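# Seat the feed hopper on the grinder inlet and release

## Task

Place the feed hopper so it sits fitted on the grinder's inlet, then open the gripper so the robot is no longer holding it.

## Robot and tools

Robot and frame. Two six-joint arms, left_arm and right_arm, each ending in a parallel two-finger gripper. All positions use one scene frame: origin on the table surface midway between the arms, +x reaching out over the table, +z up, and left_arm on the +y side. The names left and right are just labels, not sides of a picture. Bases sit at (-0.021, +0.339, 0) m for left_arm and (+0.038, -0.358, 0) m for right_arm, both turned only slightly about z (quat_wxyz (+1.000, 0, 0, +0.017) and (+1.000, 0, 0, +0.020)). The fingers extend along the gripper's +z axis and close along its y axis.

The row. Every motion command is built from rows of 14 numbers, each in [-1, 1], always covering both arms: seven for left_arm, then seven for right_arm. Per arm the order is shoulder, elbow, wrist roll, wrist pitch, waist, wrist yaw, then finger opening. The six joint numbers are scaled offsets, not a pose: multiply by 1.32 rad (shoulder), 1.276 (elbow), 2.022 (wrist roll), 1.83 (wrist pitch), 1.264 (waist), 1.686 (wrist yaw). The waist's sign is flipped relative to the URDF in both commands and readouts. The opening number is absolute: +1 fully open, -1 shut. Allowed joint ranges in URDF signs: waist -2.880 to 2.880, shoulder 0.000 to 3.142, elbow 0.000 to 3.019, wrist pitch -1.693 to 1.571, wrist yaw -1.571 to 1.571, wrist roll -2.094 to 2.094; true stops may differ by 0.019 rad. Asking for more than 0.019 rad beyond a stop gets the action rejected for both arms; a malformed action, or a bad first action, rejects the whole call.

execute_actions(actions): a list of up to 15 actions; each action is a table of up to 15 rows, one row per 1/30 s step, and an action always lasts 15 steps (0.5 s), repeating its final row if shorter. Offsets in every row of an action count from the joint angles when that action began (for the first action, the last reported angles), not from the previous row. An empty list just returns the current state and images.

move(target, speed, blocking): target is one 14-number row whose offsets count from the Joint positions in the latest result that printed them. All joints travel proportionally so they finish together, making the hand follow a curve. speed, 0.01 to 2 rad/s (default 0.5), caps the joint with the longest travel; paths take between 0.5 and 10 s and are cut off at 10 s. Finger values are applied immediately. Moves do not avoid obstacles or the other arm. With blocking=false you get a result after 0.5 s and must call wait or stop before any other motion command. The result adds a move: line giving the ending (done, off_target, moving, held, fault), limits=held or limits=none, and the joint furthest from its goal on each arm.

wait(seconds): 0 to 10 s, arms keep their last command; returns early if a running move finishes. stop(): brakes a running move; it needs some distance, more when fast; fingers continue. zoom_image(camera, region): enlarges [x0, y0, x1, y1] pixels (origin top-left, at most 504 by 504) of cam_head_left, cam_head_right, cam_left_wrist or cam_right_wrist; all images are 504x504, head cameras about 70.6 degrees vertical view, wrist cameras about 93. read_manual(section) returns only licence text ("licences"). finished_scene(scene) ends the current scene given its number; it is final, and the goal must already hold and keep holding. Answering with no tool call also ends everything.

Reading results. Each gripper's pose is printed as end_effector_position (m, a point between the pads about 1 cm short of the tips) and end_effector_quat_wxyz; it may be somewhat wrong, more so at long reach. Joint positions and Joint velocities list each arm's joints in the row order (rad, rad/s) plus the pad gap in m (0.094 when fully open). Joint targets shows what the joints are currently being driven to. grip_measured gives the opening on the command scale, with a fixed per-gripper error of roughly 1 mm. Other lines: joint sent to its limit, joint command not followed (a clearance check altered targets), MOTOR HOT (from 85 C), OVER-TEMPERATURE FAULT (at 100 C the arm goes limp and falls), and FAULT.

Motion behaviour. Each joint's target is kept within a set lead of its actual angle (waist 0.264, shoulder 0.32, elbow 0.276, wrist pitch 0.33, wrist yaw 0.186, wrist roll 0.522 rad), and steps that would put the hand over 70 mm from where it is get scaled down, so big offsets need several actions; finish leftover motion with a new command. Sending zero offsets can let an arm droop gradually: in a reply's first call re-aim it at the angles you want, then send zeros, correcting further if it still lags.

Gripping and care. To hold the hopper, command an opening about 0.03 below grip_measured; smaller gaps grip more softly. Pads push roughly 50 to 62 N at most, less on very thin parts. The held part may occasionally be jerked or loose items nudged, so grip firmly. Faster contact and targets set deeper past contact push harder; approach the inlet slowly. Never let the arms strike or press on each other, never drop or slam things, and knock nothing off the table. Holding loads heats motors even while you think, so do not hover needlessly. After the hopper is seated, open the gripper and move clear without disturbing it.

Each tool is called after "Emit:" as name([rows], argument=value, ...), one row to a line, values as JSON.

## Session

Emit:
execute_actions(actions=[])

Scene clock: 0.00 s.
left_arm: end_effector_position=(+0.2649, +0.5370, +0.2437) grip_measured=+1.000 end_effector_quat_wxyz=(-0.123, +0.449, +0.724, +0.508) | right_arm: end_effector_position=(+0.7720, -0.4058, +0.2607) grip_measured=+1.000 end_effector_quat_wxyz=(+0.526, +0.045, +0.842, -0.113)
Joint names: [shoulder, elbow, wrist roll, wrist pitch, waist, wrist yaw]
Joint positions: left_arm=[ 0.837  0.617  1.71  -0.566 -0.182 -0.874  0.094] | right_arm=[ 1.749  1.414 -0.05  -0.112  0.053  0.23   0.094]
Joint velocities: left_arm=[ 0.005  0.002  0.051  0.002  0.024 -0.007  0.   ] | right_arm=[ 0.015  0.002 -0.007 -0.017  0.015  0.022  0.   ]
Joint targets: left_arm=[0.837 0.643 1.710 -0.563 -0.182 -0.874] | right_arm=[1.752 1.439 -0.050 -0.108 0.053 0.230]

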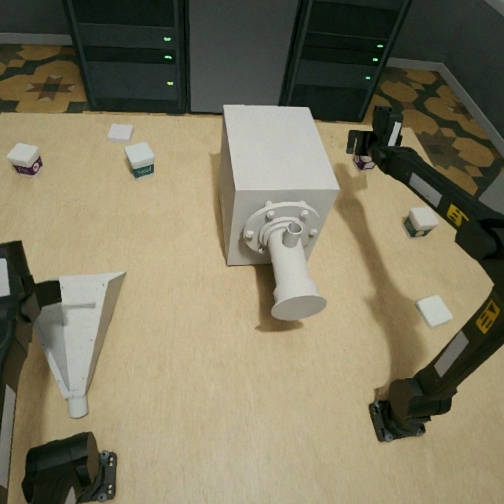

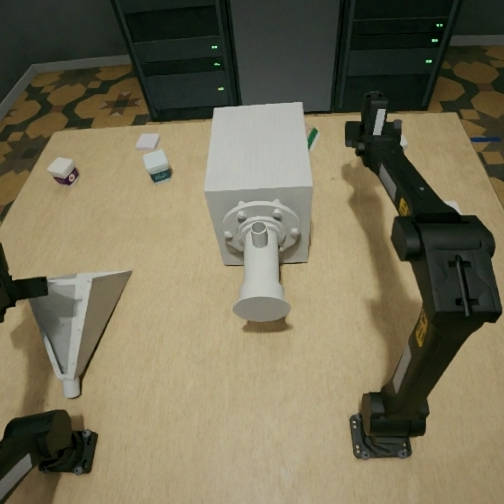

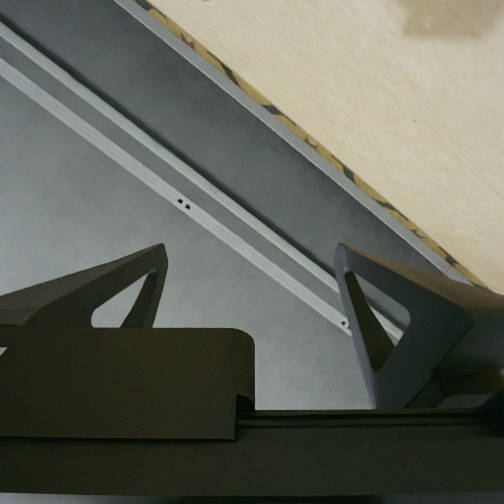

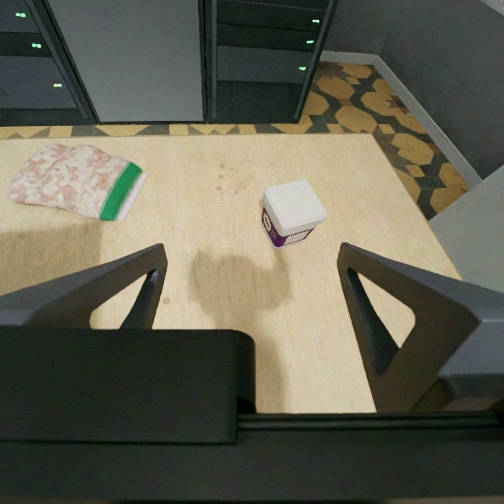

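Emit:
zoom_image(camera="cam_head_left", region=[0,240,220,504])

Emit:
zoom_image(camera="cam_head_right", region=[0,240,220,504])

Emit:
zoom_image(camera="cam_head_right", region=[190,180,340,330])

Region (0, 240, 220, 504) of cam_head_left's 504x504 image, scaled by 1.909, with more detail than that image has.

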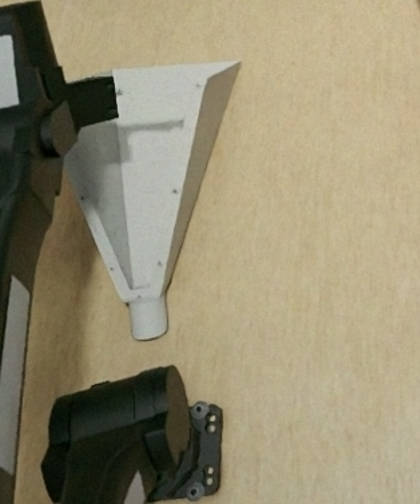

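Region (0, 240, 220, 504) of cam_head_right's 504x504 image, scaled by 1.909, with more detail than that image has.

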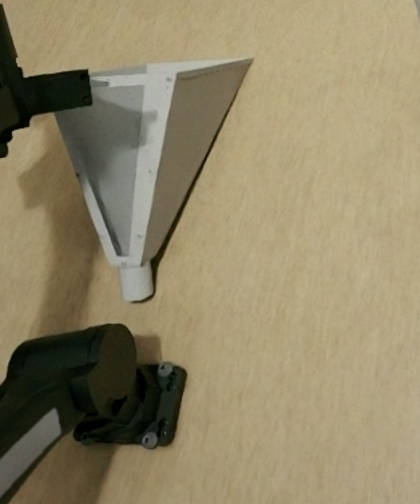

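Region (190, 180, 340, 330) of cam_head_right's 504x504 image, scaled by 3.360, with more detail than that image has.

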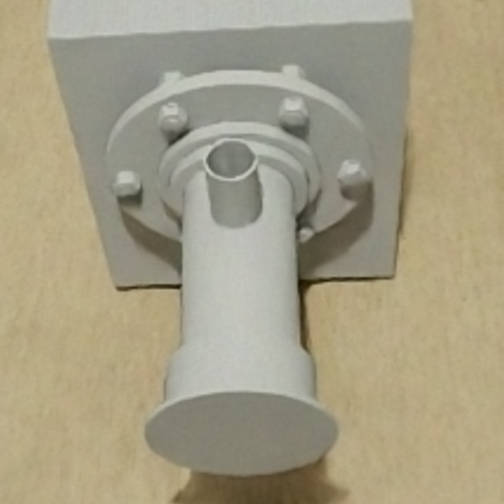

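Emit:
move(target=[0.035,0.46,-0.846,-0.4,0.1,0.518,1,-0.8,-0.55,0,0,0.2,0,1], speed=1)

Scene clock: 31.30 s.
left_arm: end_effector_position=(+0.3077, +0.3728, +0.3636) grip_measured=+1.000 end_effector_quat_wxyz=(+0.280, -0.043, +0.959, +0.018) | right_arm: end_effector_position=(+0.4114, -0.4963, +0.4133) grip_measured=+1.000 end_effector_quat_wxyz=(+0.651, +0.152, +0.720, -0.186)
Joint names: [shoulder, elbow, wrist roll, wrist pitch, waist, wrist yaw]
Joint positions: left_arm=[ 0.874  1.156  0.012 -1.283 -0.065 -0.005  0.094] | right_arm=[ 0.692  0.718 -0.05  -0.112  0.297  0.23   0.094]
Joint velocities: left_arm=[ 0.005 -0.007  0.007 -0.002  0.005 -0.037  0.   ] | right_arm=[-0.005  0.007  0.007  0.007  0.015  0.022  0.   ]
Joint targets: left_arm=[0.883 1.204 -0.001 -1.298 -0.056 -0.001] | right_arm=[0.693 0.712 -0.050 -0.112 0.305 0.230]
move: off_target (left_arm); limits=none; left_arm: farthest joint: the elbow, 0.048 radians from its target (0.587 radians at the start); right_arm: farthest joint: the waist, 0.009 radians from its target (0.253 radians at the start)

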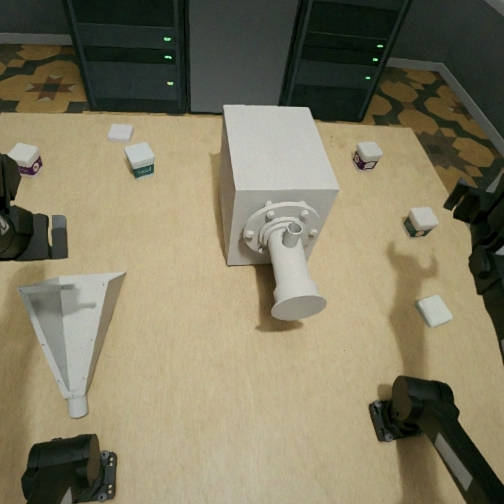

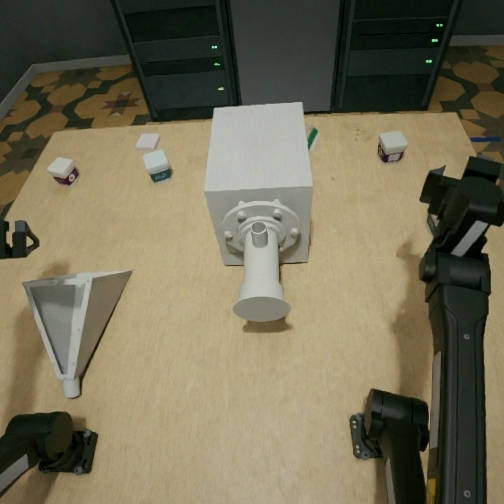

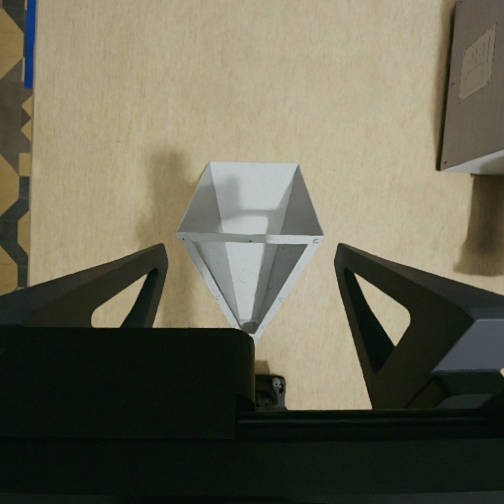

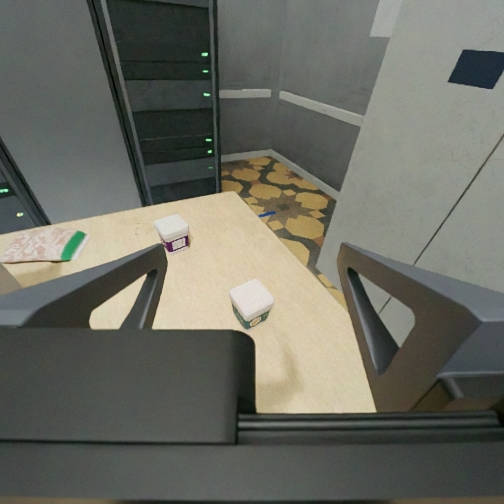

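Emit:
move(target=[0,0,0,0,0,0,1,0.272,0.47,0.025,-0.584,-0.74,-0.136,1], speed=1)

Emit:
zoom_image(camera="cam_head_left", region=[0,260,170,430])

Scene clock: 62.33 s.
left_arm: end_effector_position=(+0.3077, +0.3728, +0.3636) grip_measured=+1.000 end_effector_quat_wxyz=(+0.280, -0.043, +0.959, +0.018) | right_arm: end_effector_position=(+0.3525, -0.1023, +0.3771) grip_measured=+1.000 end_effector_quat_wxyz=(+0.292, -0.322, +0.895, +0.102)
Joint names: [shoulder, elbow, wrist roll, wrist pitch, waist, wrist yaw]
Joint positions: left_arm=[ 0.874  1.156  0.012 -1.283 -0.065 -0.005  0.094] | right_arm=[ 1.038  1.262 -0.008 -1.167 -0.643  0.001  0.094]
Joint velocities: left_arm=[-0.015 -0.007  0.022 -0.002  0.005  0.095  0.   ] | right_arm=[-0.015 -0.017 -0.037 -0.002  0.015 -0.022  0.   ]
Joint targets: left_arm=[0.874 1.156 0.012 -1.283 -0.065 -0.005] | right_arm=[1.051 1.317 0.000 -1.181 -0.638 0.001]
move: off_target (right_arm); limits=none; left_arm: farthest joint: the waist, 0.000 radians from its target (0.000 radians at the start); right_arm: farthest joint: the elbow, 0.056 radians from its target (0.600 radians at the start)

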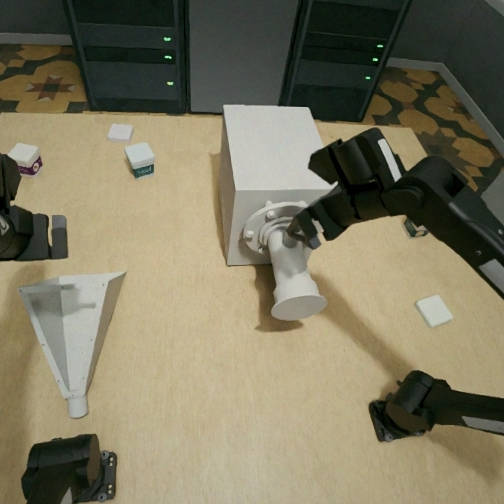

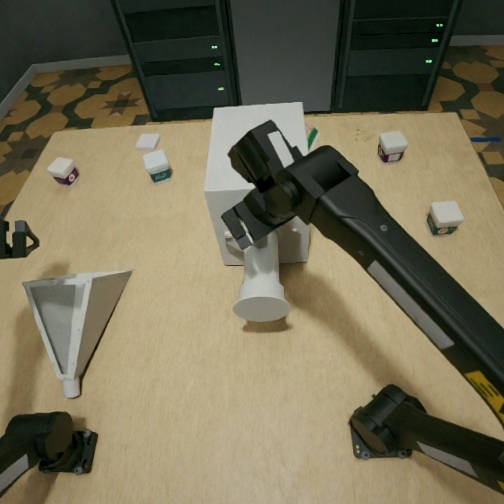

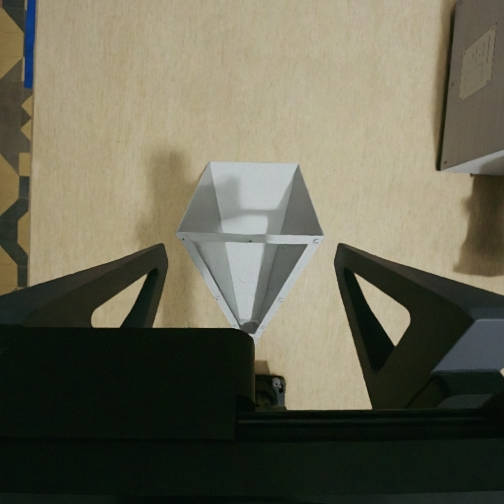

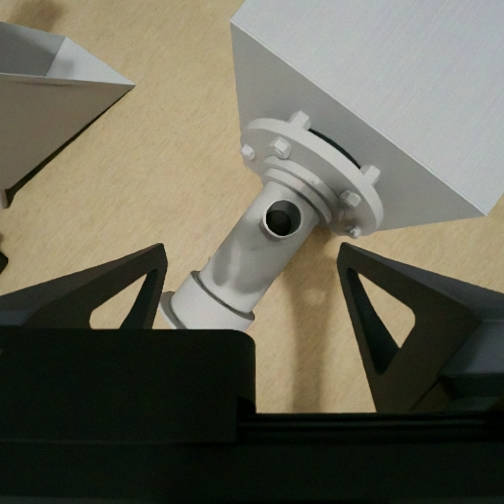

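Region (0, 260, 170, 430) of cam_head_left's 504x504 image, scaled by 2.965, with more detail than that image has.

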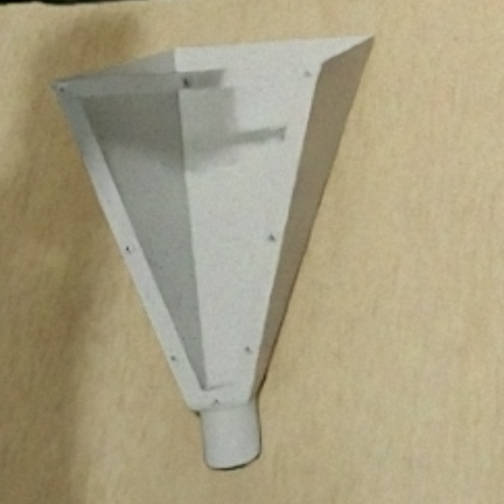

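Emit:
move(target=[0,0,0,0,0,0,1,-0.748,-0.87,0,0.76,0,0,1], speed=1)

Scene clock: 71.93 s.
left_arm: end_effector_position=(+0.3077, +0.3728, +0.3636) grip_measured=+1.000 end_effector_quat_wxyz=(+0.280, -0.043, +0.959, +0.018) | right_arm: end_effector_position=(+0.2429, -0.1916, +0.3276) grip_measured=+1.000 end_effector_quat_wxyz=(+0.758, -0.201, +0.560, +0.266)
Joint names: [shoulder, elbow, wrist roll, wrist pitch, waist, wrist yaw]
Joint positions: left_arm=[ 0.874  1.156  0.012 -1.283 -0.065 -0.005  0.094] | right_arm=[ 0.059  0.152 -0.007  0.201 -0.643  0.001  0.094]
Joint velocities: left_arm=[-0.005 -0.017 -0.037 -0.007 -0.015 -0.066  0.   ] | right_arm=[-0.005 -0.017  0.066 -0.007  0.015  0.081  0.   ]
Joint targets: left_arm=[0.874 1.156 0.012 -1.283 -0.065 -0.005] | right_arm=[0.050 0.152 -0.008 0.224 -0.643 0.001]
move: off_target (right_arm); limits=none; left_arm: farthest joint: the waist, 0.000 radians from its target (0.000 radians at the start); right_arm: farthest joint: the wrist pitch, 0.023 radians from its target (1.390 radians at the start)

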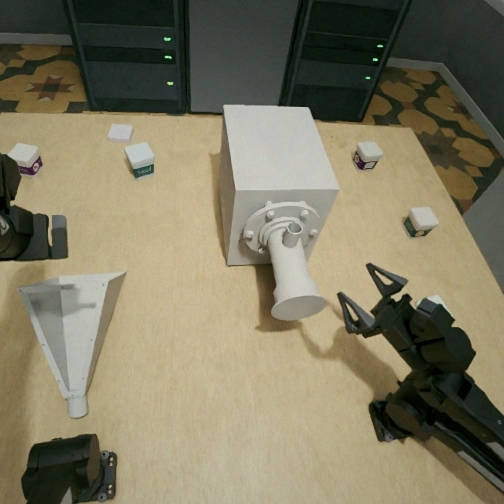

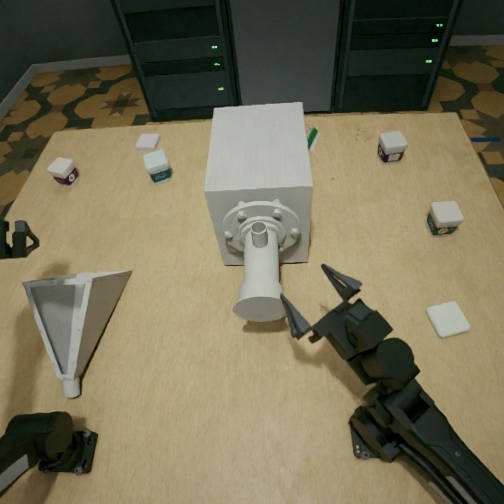

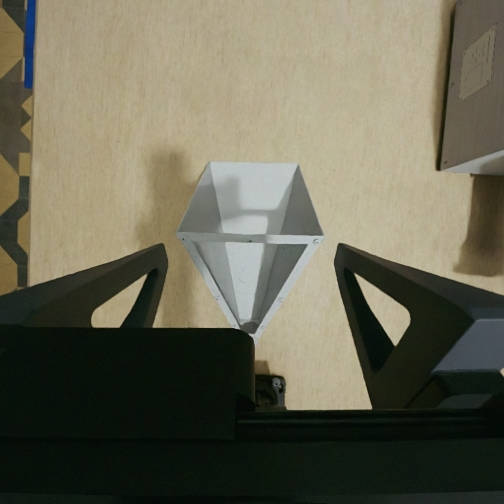

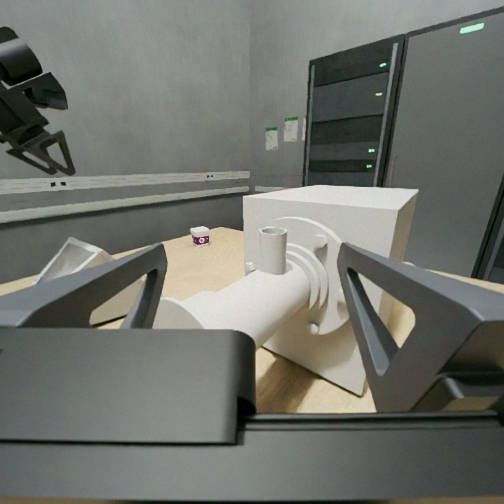

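Emit:
move(target=[-0.54,-0.567,0,-0.105,0,0,0.6,0,0,0,0,0,0,1], speed=0.7)

Scene clock: 81.83 s.
left_arm: end_effector_position=(+0.0953, +0.3515, +0.1302) grip_measured=+0.602 end_effector_quat_wxyz=(+0.185, -0.044, +0.982, +0.013) | right_arm: end_effector_position=(+0.2429, -0.1916, +0.3276) grip_measured=+1.000 end_effector_quat_wxyz=(+0.758, -0.201, +0.560, +0.266)
Joint names: [shoulder, elbow, wrist roll, wrist pitch, waist, wrist yaw]
Joint positions: left_arm=[ 0.161  0.428  0.012 -1.465 -0.065 -0.005  0.075] | right_arm=[ 0.059  0.152 -0.007  0.201 -0.643  0.001  0.094]
Joint velocities: left_arm=[-0.024 -0.007  0.007 -0.012 -0.015 -0.007 -0.   ] | right_arm=[-0.005 -0.032  0.022 -0.002  0.015  0.022  0.   ]
Joint targets: left_arm=[0.161 0.432 0.012 -1.475 -0.065 -0.005] | right_arm=[0.059 0.152 -0.007 0.201 -0.643 0.001]
move: done; limits=none; left_arm: farthest joint: the wrist pitch, 0.010 radians from its target (0.192 radians at the start); right_arm: farthest joint: the waist, 0.000 radians from its target (0.000 radians at the start)

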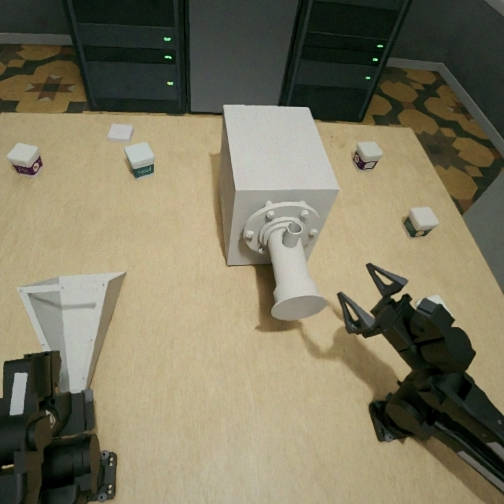

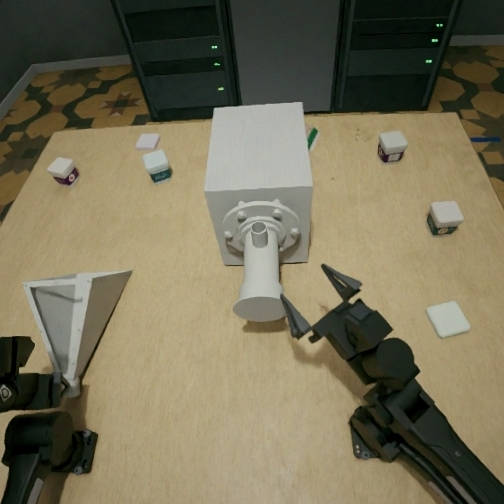

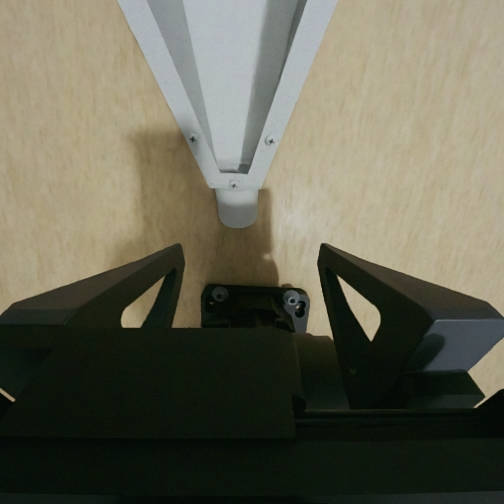

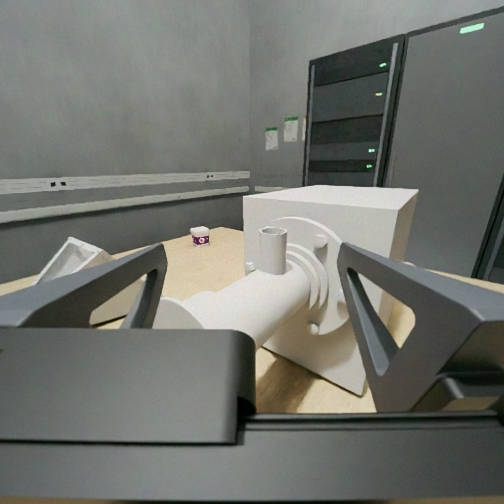

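Emit:
move(target=[0.03,0,0.06,0,-0.075,0,0.6,0,0,0,0,0,0,1])

Emit:
move(target=[0.088,-0.185,0,0.22,0,0,0.6,0,0,0,0,0,0,1], speed=0.25)

Scene clock: 93.50 s.
left_arm: end_effector_position=(+0.0937, +0.3616, +0.1270) grip_measured=+0.602 end_effector_quat_wxyz=(+0.167, -0.034, +0.985, +0.028) | right_arm: end_effector_position=(+0.2429, -0.1916, +0.3276) grip_measured=+1.000 end_effector_quat_wxyz=(+0.758, -0.201, +0.560, +0.266)
Joint names: [shoulder, elbow, wrist roll, wrist pitch, waist, wrist yaw]
Joint positions: left_arm=[ 0.194  0.428  0.12  -1.465 -0.153 -0.005  0.075] | right_arm=[ 0.059  0.152 -0.007  0.201 -0.643  0.001  0.094]
Joint velocities: left_arm=[ 0.005  0.007  0.007 -0.002  0.015 -0.007 -0.   ] | right_arm=[-0.015  0.007 -0.066  0.012 -0.005  0.022  0.   ]
Joint targets: left_arm=[0.200 0.428 0.133 -1.465 -0.160 -0.005] | right_arm=[0.059 0.152 -0.007 0.201 -0.643 0.001]
move: done; limits=none; left_arm: farthest joint: the wrist roll, 0.014 radians from its target (0.122 radians at the start); right_arm: farthest joint: the waist, 0.000 radians from its target (0.000 radians at the start)

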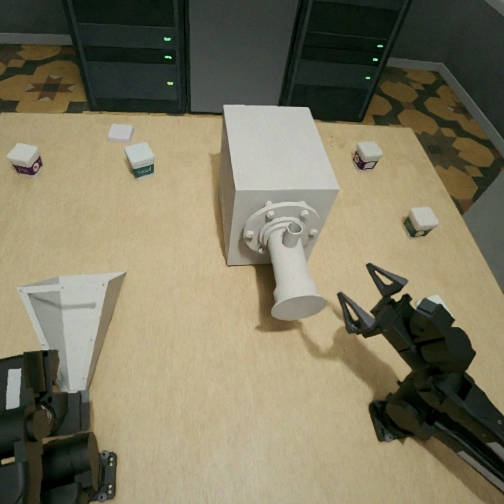

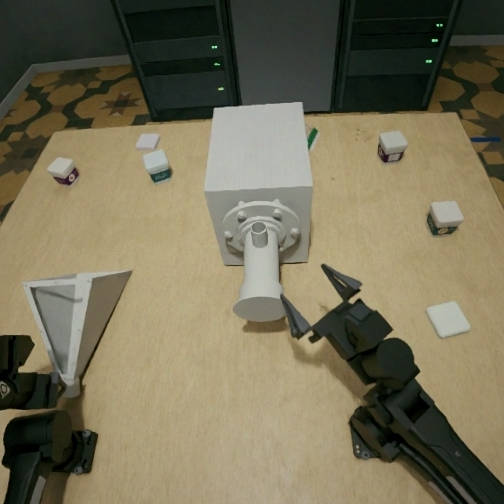

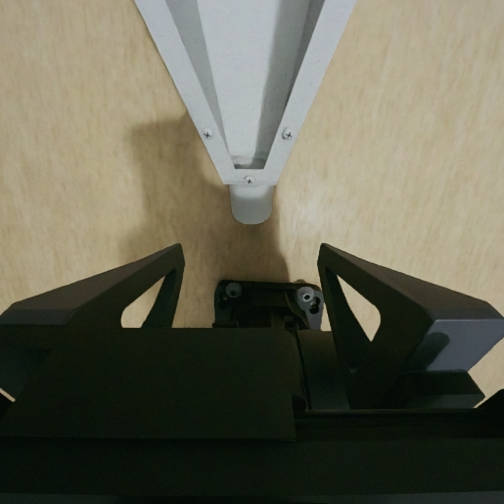

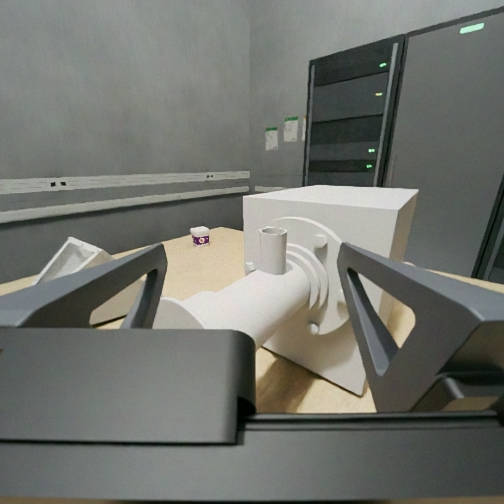

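Scene clock: 95.53 s.
left_arm: end_effector_position=(+0.1281, +0.3681, +0.0387) grip_measured=+0.602 end_effector_quat_wxyz=(+0.187, -0.034, +0.981, +0.031) | right_arm: end_effector_position=(+0.2429, -0.1916, +0.3276) grip_measured=+1.000 end_effector_quat_wxyz=(+0.758, -0.201, +0.560, +0.266)
Joint names: [shoulder, elbow, wrist roll, wrist pitch, waist, wrist yaw]
Joint positions: left_arm=[ 0.304  0.195  0.12  -1.081 -0.153 -0.005  0.075] | right_arm=[ 0.059  0.152 -0.007  0.201 -0.643  0.001  0.094]
Joint velocities: left_arm=[-0.015 -0.007  0.007  0.002 -0.005 -0.022 -0.   ] | right_arm=[ 0.005 -0.012 -0.066 -0.007  0.015 -0.022  0.   ]
Joint targets: left_arm=[0.310 0.192 0.120 -1.062 -0.153 -0.005] | right_arm=[0.059 0.152 -0.007 0.201 -0.643 0.001]
move: done; limits=none; left_arm: farthest joint: the wrist pitch, 0.018 radians from its target (0.402 radians at the start); right_arm: farthest joint: the waist, 0.000 radians from its target (0.000 radians at the start)

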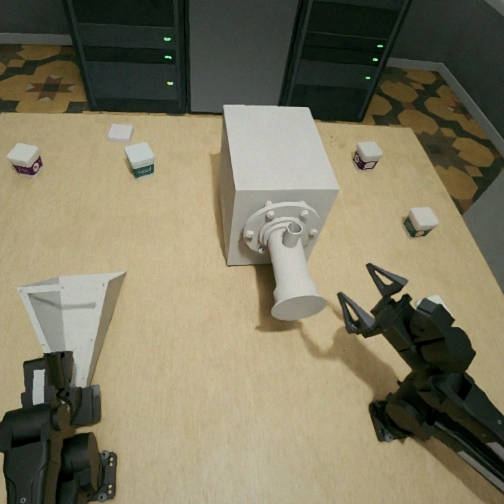

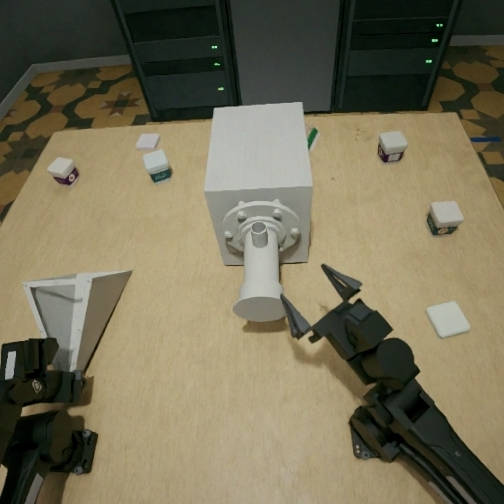

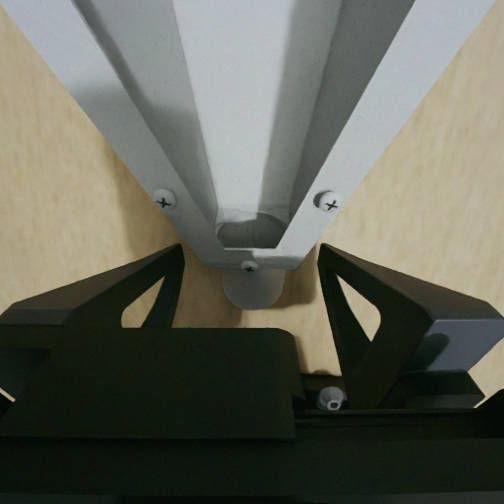

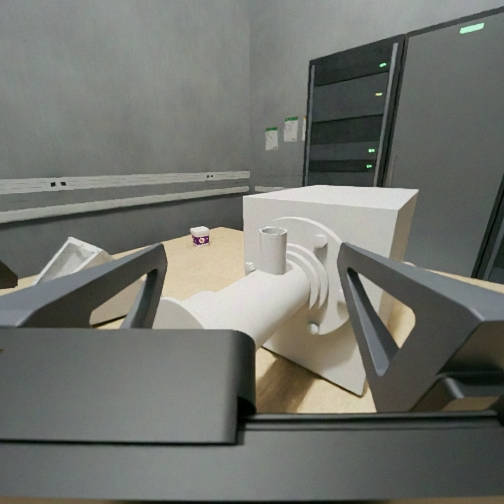

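Emit:
move(target=[0,-0.022,0,0,0,0,0.3,0,0,0,0,0,0,1], speed=0.1)

Emit:
move(target=[0,0,0,0,0,0,-0.25,0,0,0,0,0,0,1])

Emit:
move(target=[0,0.12,0,0.01,0,0,-0.25,0,0,0,0,0,0,1], speed=0.1)

Scene clock: 104.43 s.
left_arm: end_effector_position=(+0.1215, +0.3668, +0.0273) grip_measured=+0.302 end_effector_quat_wxyz=(+0.175, -0.034, +0.984, +0.029) | right_arm: end_effector_position=(+0.2429, -0.1916, +0.3276) grip_measured=+1.000 end_effector_quat_wxyz=(+0.758, -0.201, +0.560, +0.266)
Joint names: [shoulder, elbow, wrist roll, wrist pitch, waist, wrist yaw]
Joint positions: left_arm=[ 0.304  0.17   0.12  -1.081 -0.153 -0.005  0.061] | right_arm=[ 0.059  0.152 -0.007  0.201 -0.643  0.001  0.094]
Joint velocities: left_arm=[ 0.005 -0.002 -0.007 -0.002  0.005  0.037  0.   ] | right_arm=[-0.005  0.002  0.081 -0.002  0.005 -0.037  0.   ]
Joint targets: left_arm=[0.304 0.167 0.120 -1.081 -0.153 -0.005] | right_arm=[0.059 0.152 -0.007 0.201 -0.643 0.001]
move: done; limits=none; left_arm: farthest joint: the elbow, 0.003 radians from its target (0.028 radians at the start); right_arm: farthest joint: the waist, 0.000 radians from its target (0.000 radians at the start)

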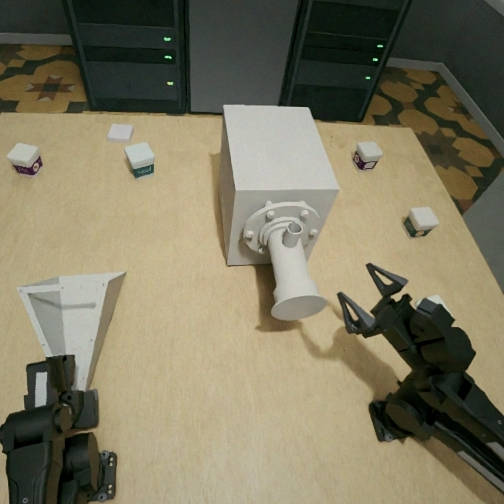

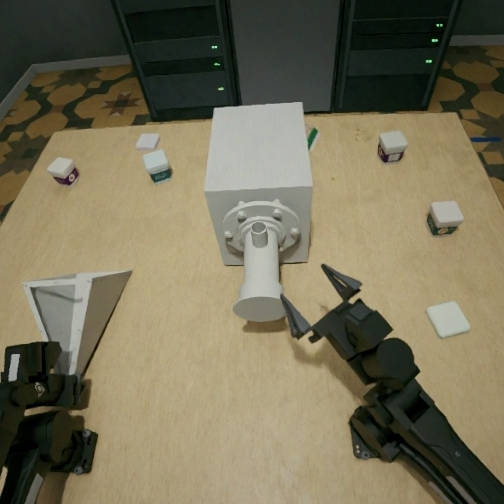

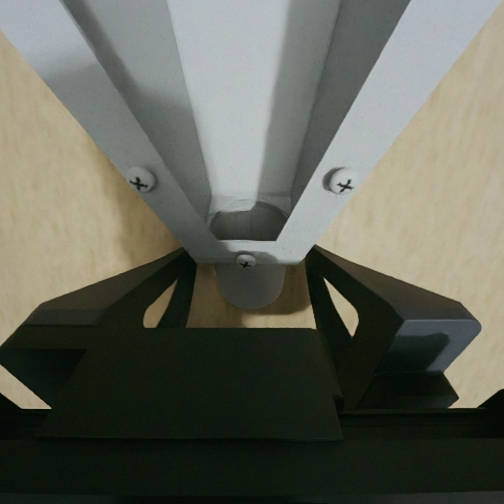

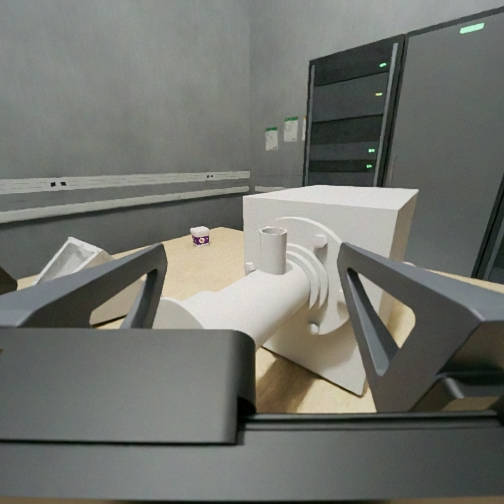

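Scene clock: 104.93 s.
left_arm: end_effector_position=(+0.1216, +0.3663, +0.0273) grip_measured=-0.210 end_effector_quat_wxyz=(+0.175, -0.039, +0.983, +0.027) | right_arm: end_effector_position=(+0.2429, -0.1916, +0.3276) grip_measured=+1.000 end_effector_quat_wxyz=(+0.758, -0.201, +0.560, +0.266)
Joint names: [shoulder, elbow, wrist roll, wrist pitch, waist, wrist yaw]
Joint positions: left_arm=[ 0.304  0.17   0.108 -1.081 -0.153 -0.002  0.037] | right_arm=[ 0.059  0.152 -0.007  0.201 -0.643  0.001  0.094]
Joint velocities: left_arm=[-0.015 -0.007  0.022  0.002 -0.005 -0.037 -0.001] | right_arm=[ 0.005 -0.007 -0.022  0.002  0.005 -0.007  0.   ]
Joint targets: left_arm=[0.304 0.170 0.120 -1.081 -0.153 -0.005] | right_arm=[0.059 0.152 -0.007 0.201 -0.643 0.001]
move: done; limits=none; left_arm: farthest joint: the wrist roll, 0.012 radians from its target (0.000 radians at the start); right_arm: farthest joint: the waist, 0.000 radians from its target (0.000 radians at the start)

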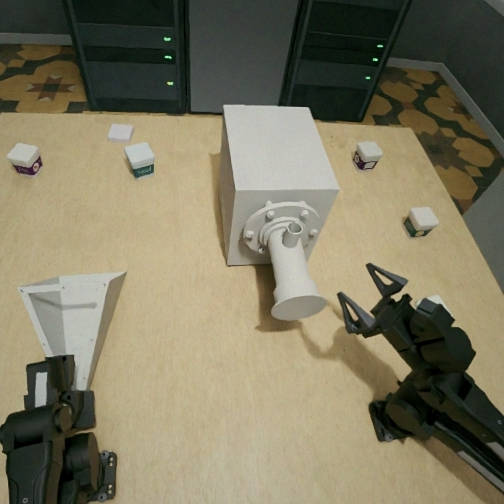

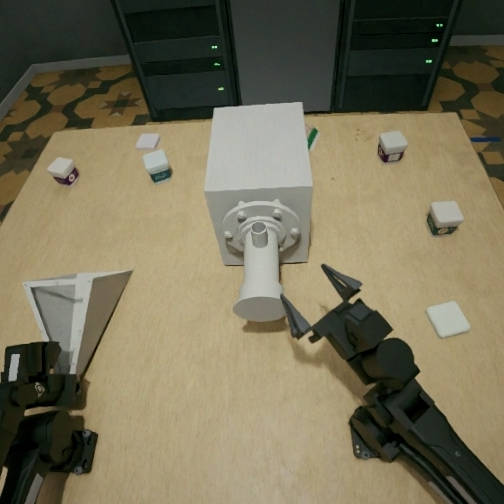

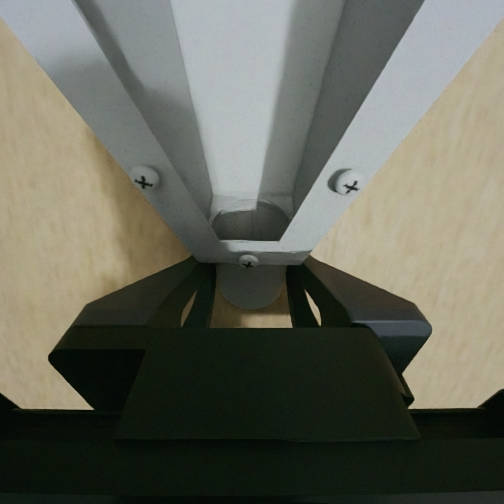

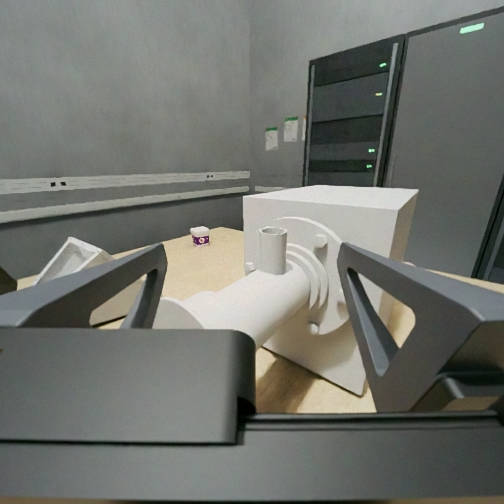

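Scene clock: 106.83 s.
left_arm: end_effector_position=(+0.1350, +0.3683, +0.0511) grip_measured=-0.210 end_effector_quat_wxyz=(+0.197, -0.040, +0.979, +0.028) | right_arm: end_effector_position=(+0.2429, -0.1916, +0.3276) grip_measured=+1.000 end_effector_quat_wxyz=(+0.758, -0.201, +0.560, +0.266)
Joint names: [shoulder, elbow, wrist roll, wrist pitch, waist, wrist yaw]
Joint positions: left_arm=[ 0.311  0.223  0.106 -1.081 -0.153  0.002  0.037] | right_arm=[ 0.059  0.152 -0.007  0.201 -0.643  0.001  0.094]
Joint velocities: left_arm=[-0.005 -0.007 -0.022  0.007  0.024 -0.051 -0.   ] | right_arm=[-0.005  0.012  0.007 -0.007 -0.005 -0.037  0.   ]
Joint targets: left_arm=[0.304 0.323 0.108 -1.062 -0.153 -0.001] | right_arm=[0.059 0.152 -0.007 0.201 -0.643 0.001]
move: off_target (left_arm); limits=none; left_arm: farthest joint: the elbow, 0.100 radians from its target (0.153 radians at the start); right_arm: farthest joint: the waist, 0.000 radians from its target (0.000 radians at the start)

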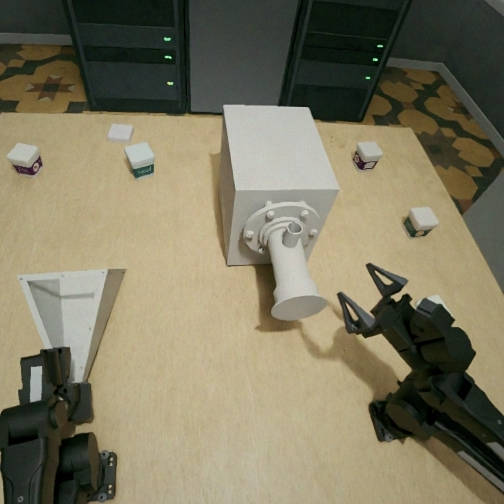

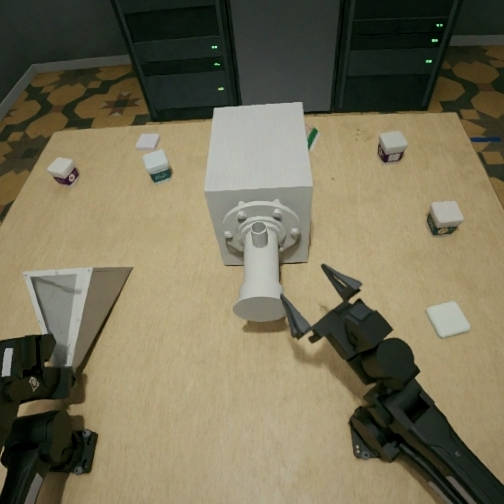

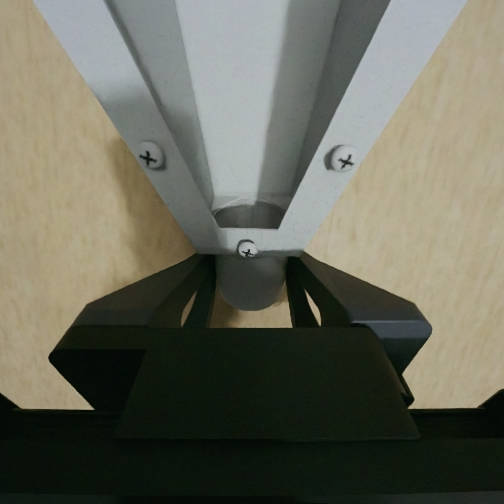

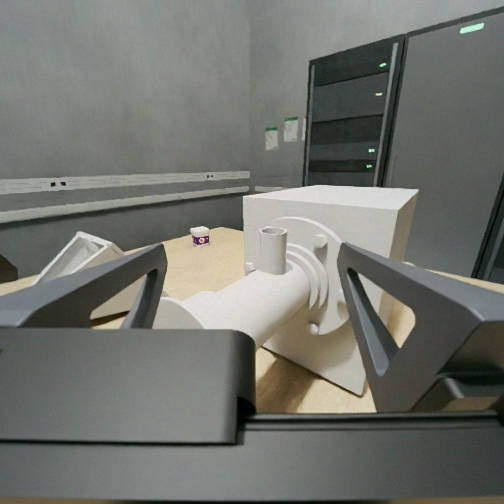

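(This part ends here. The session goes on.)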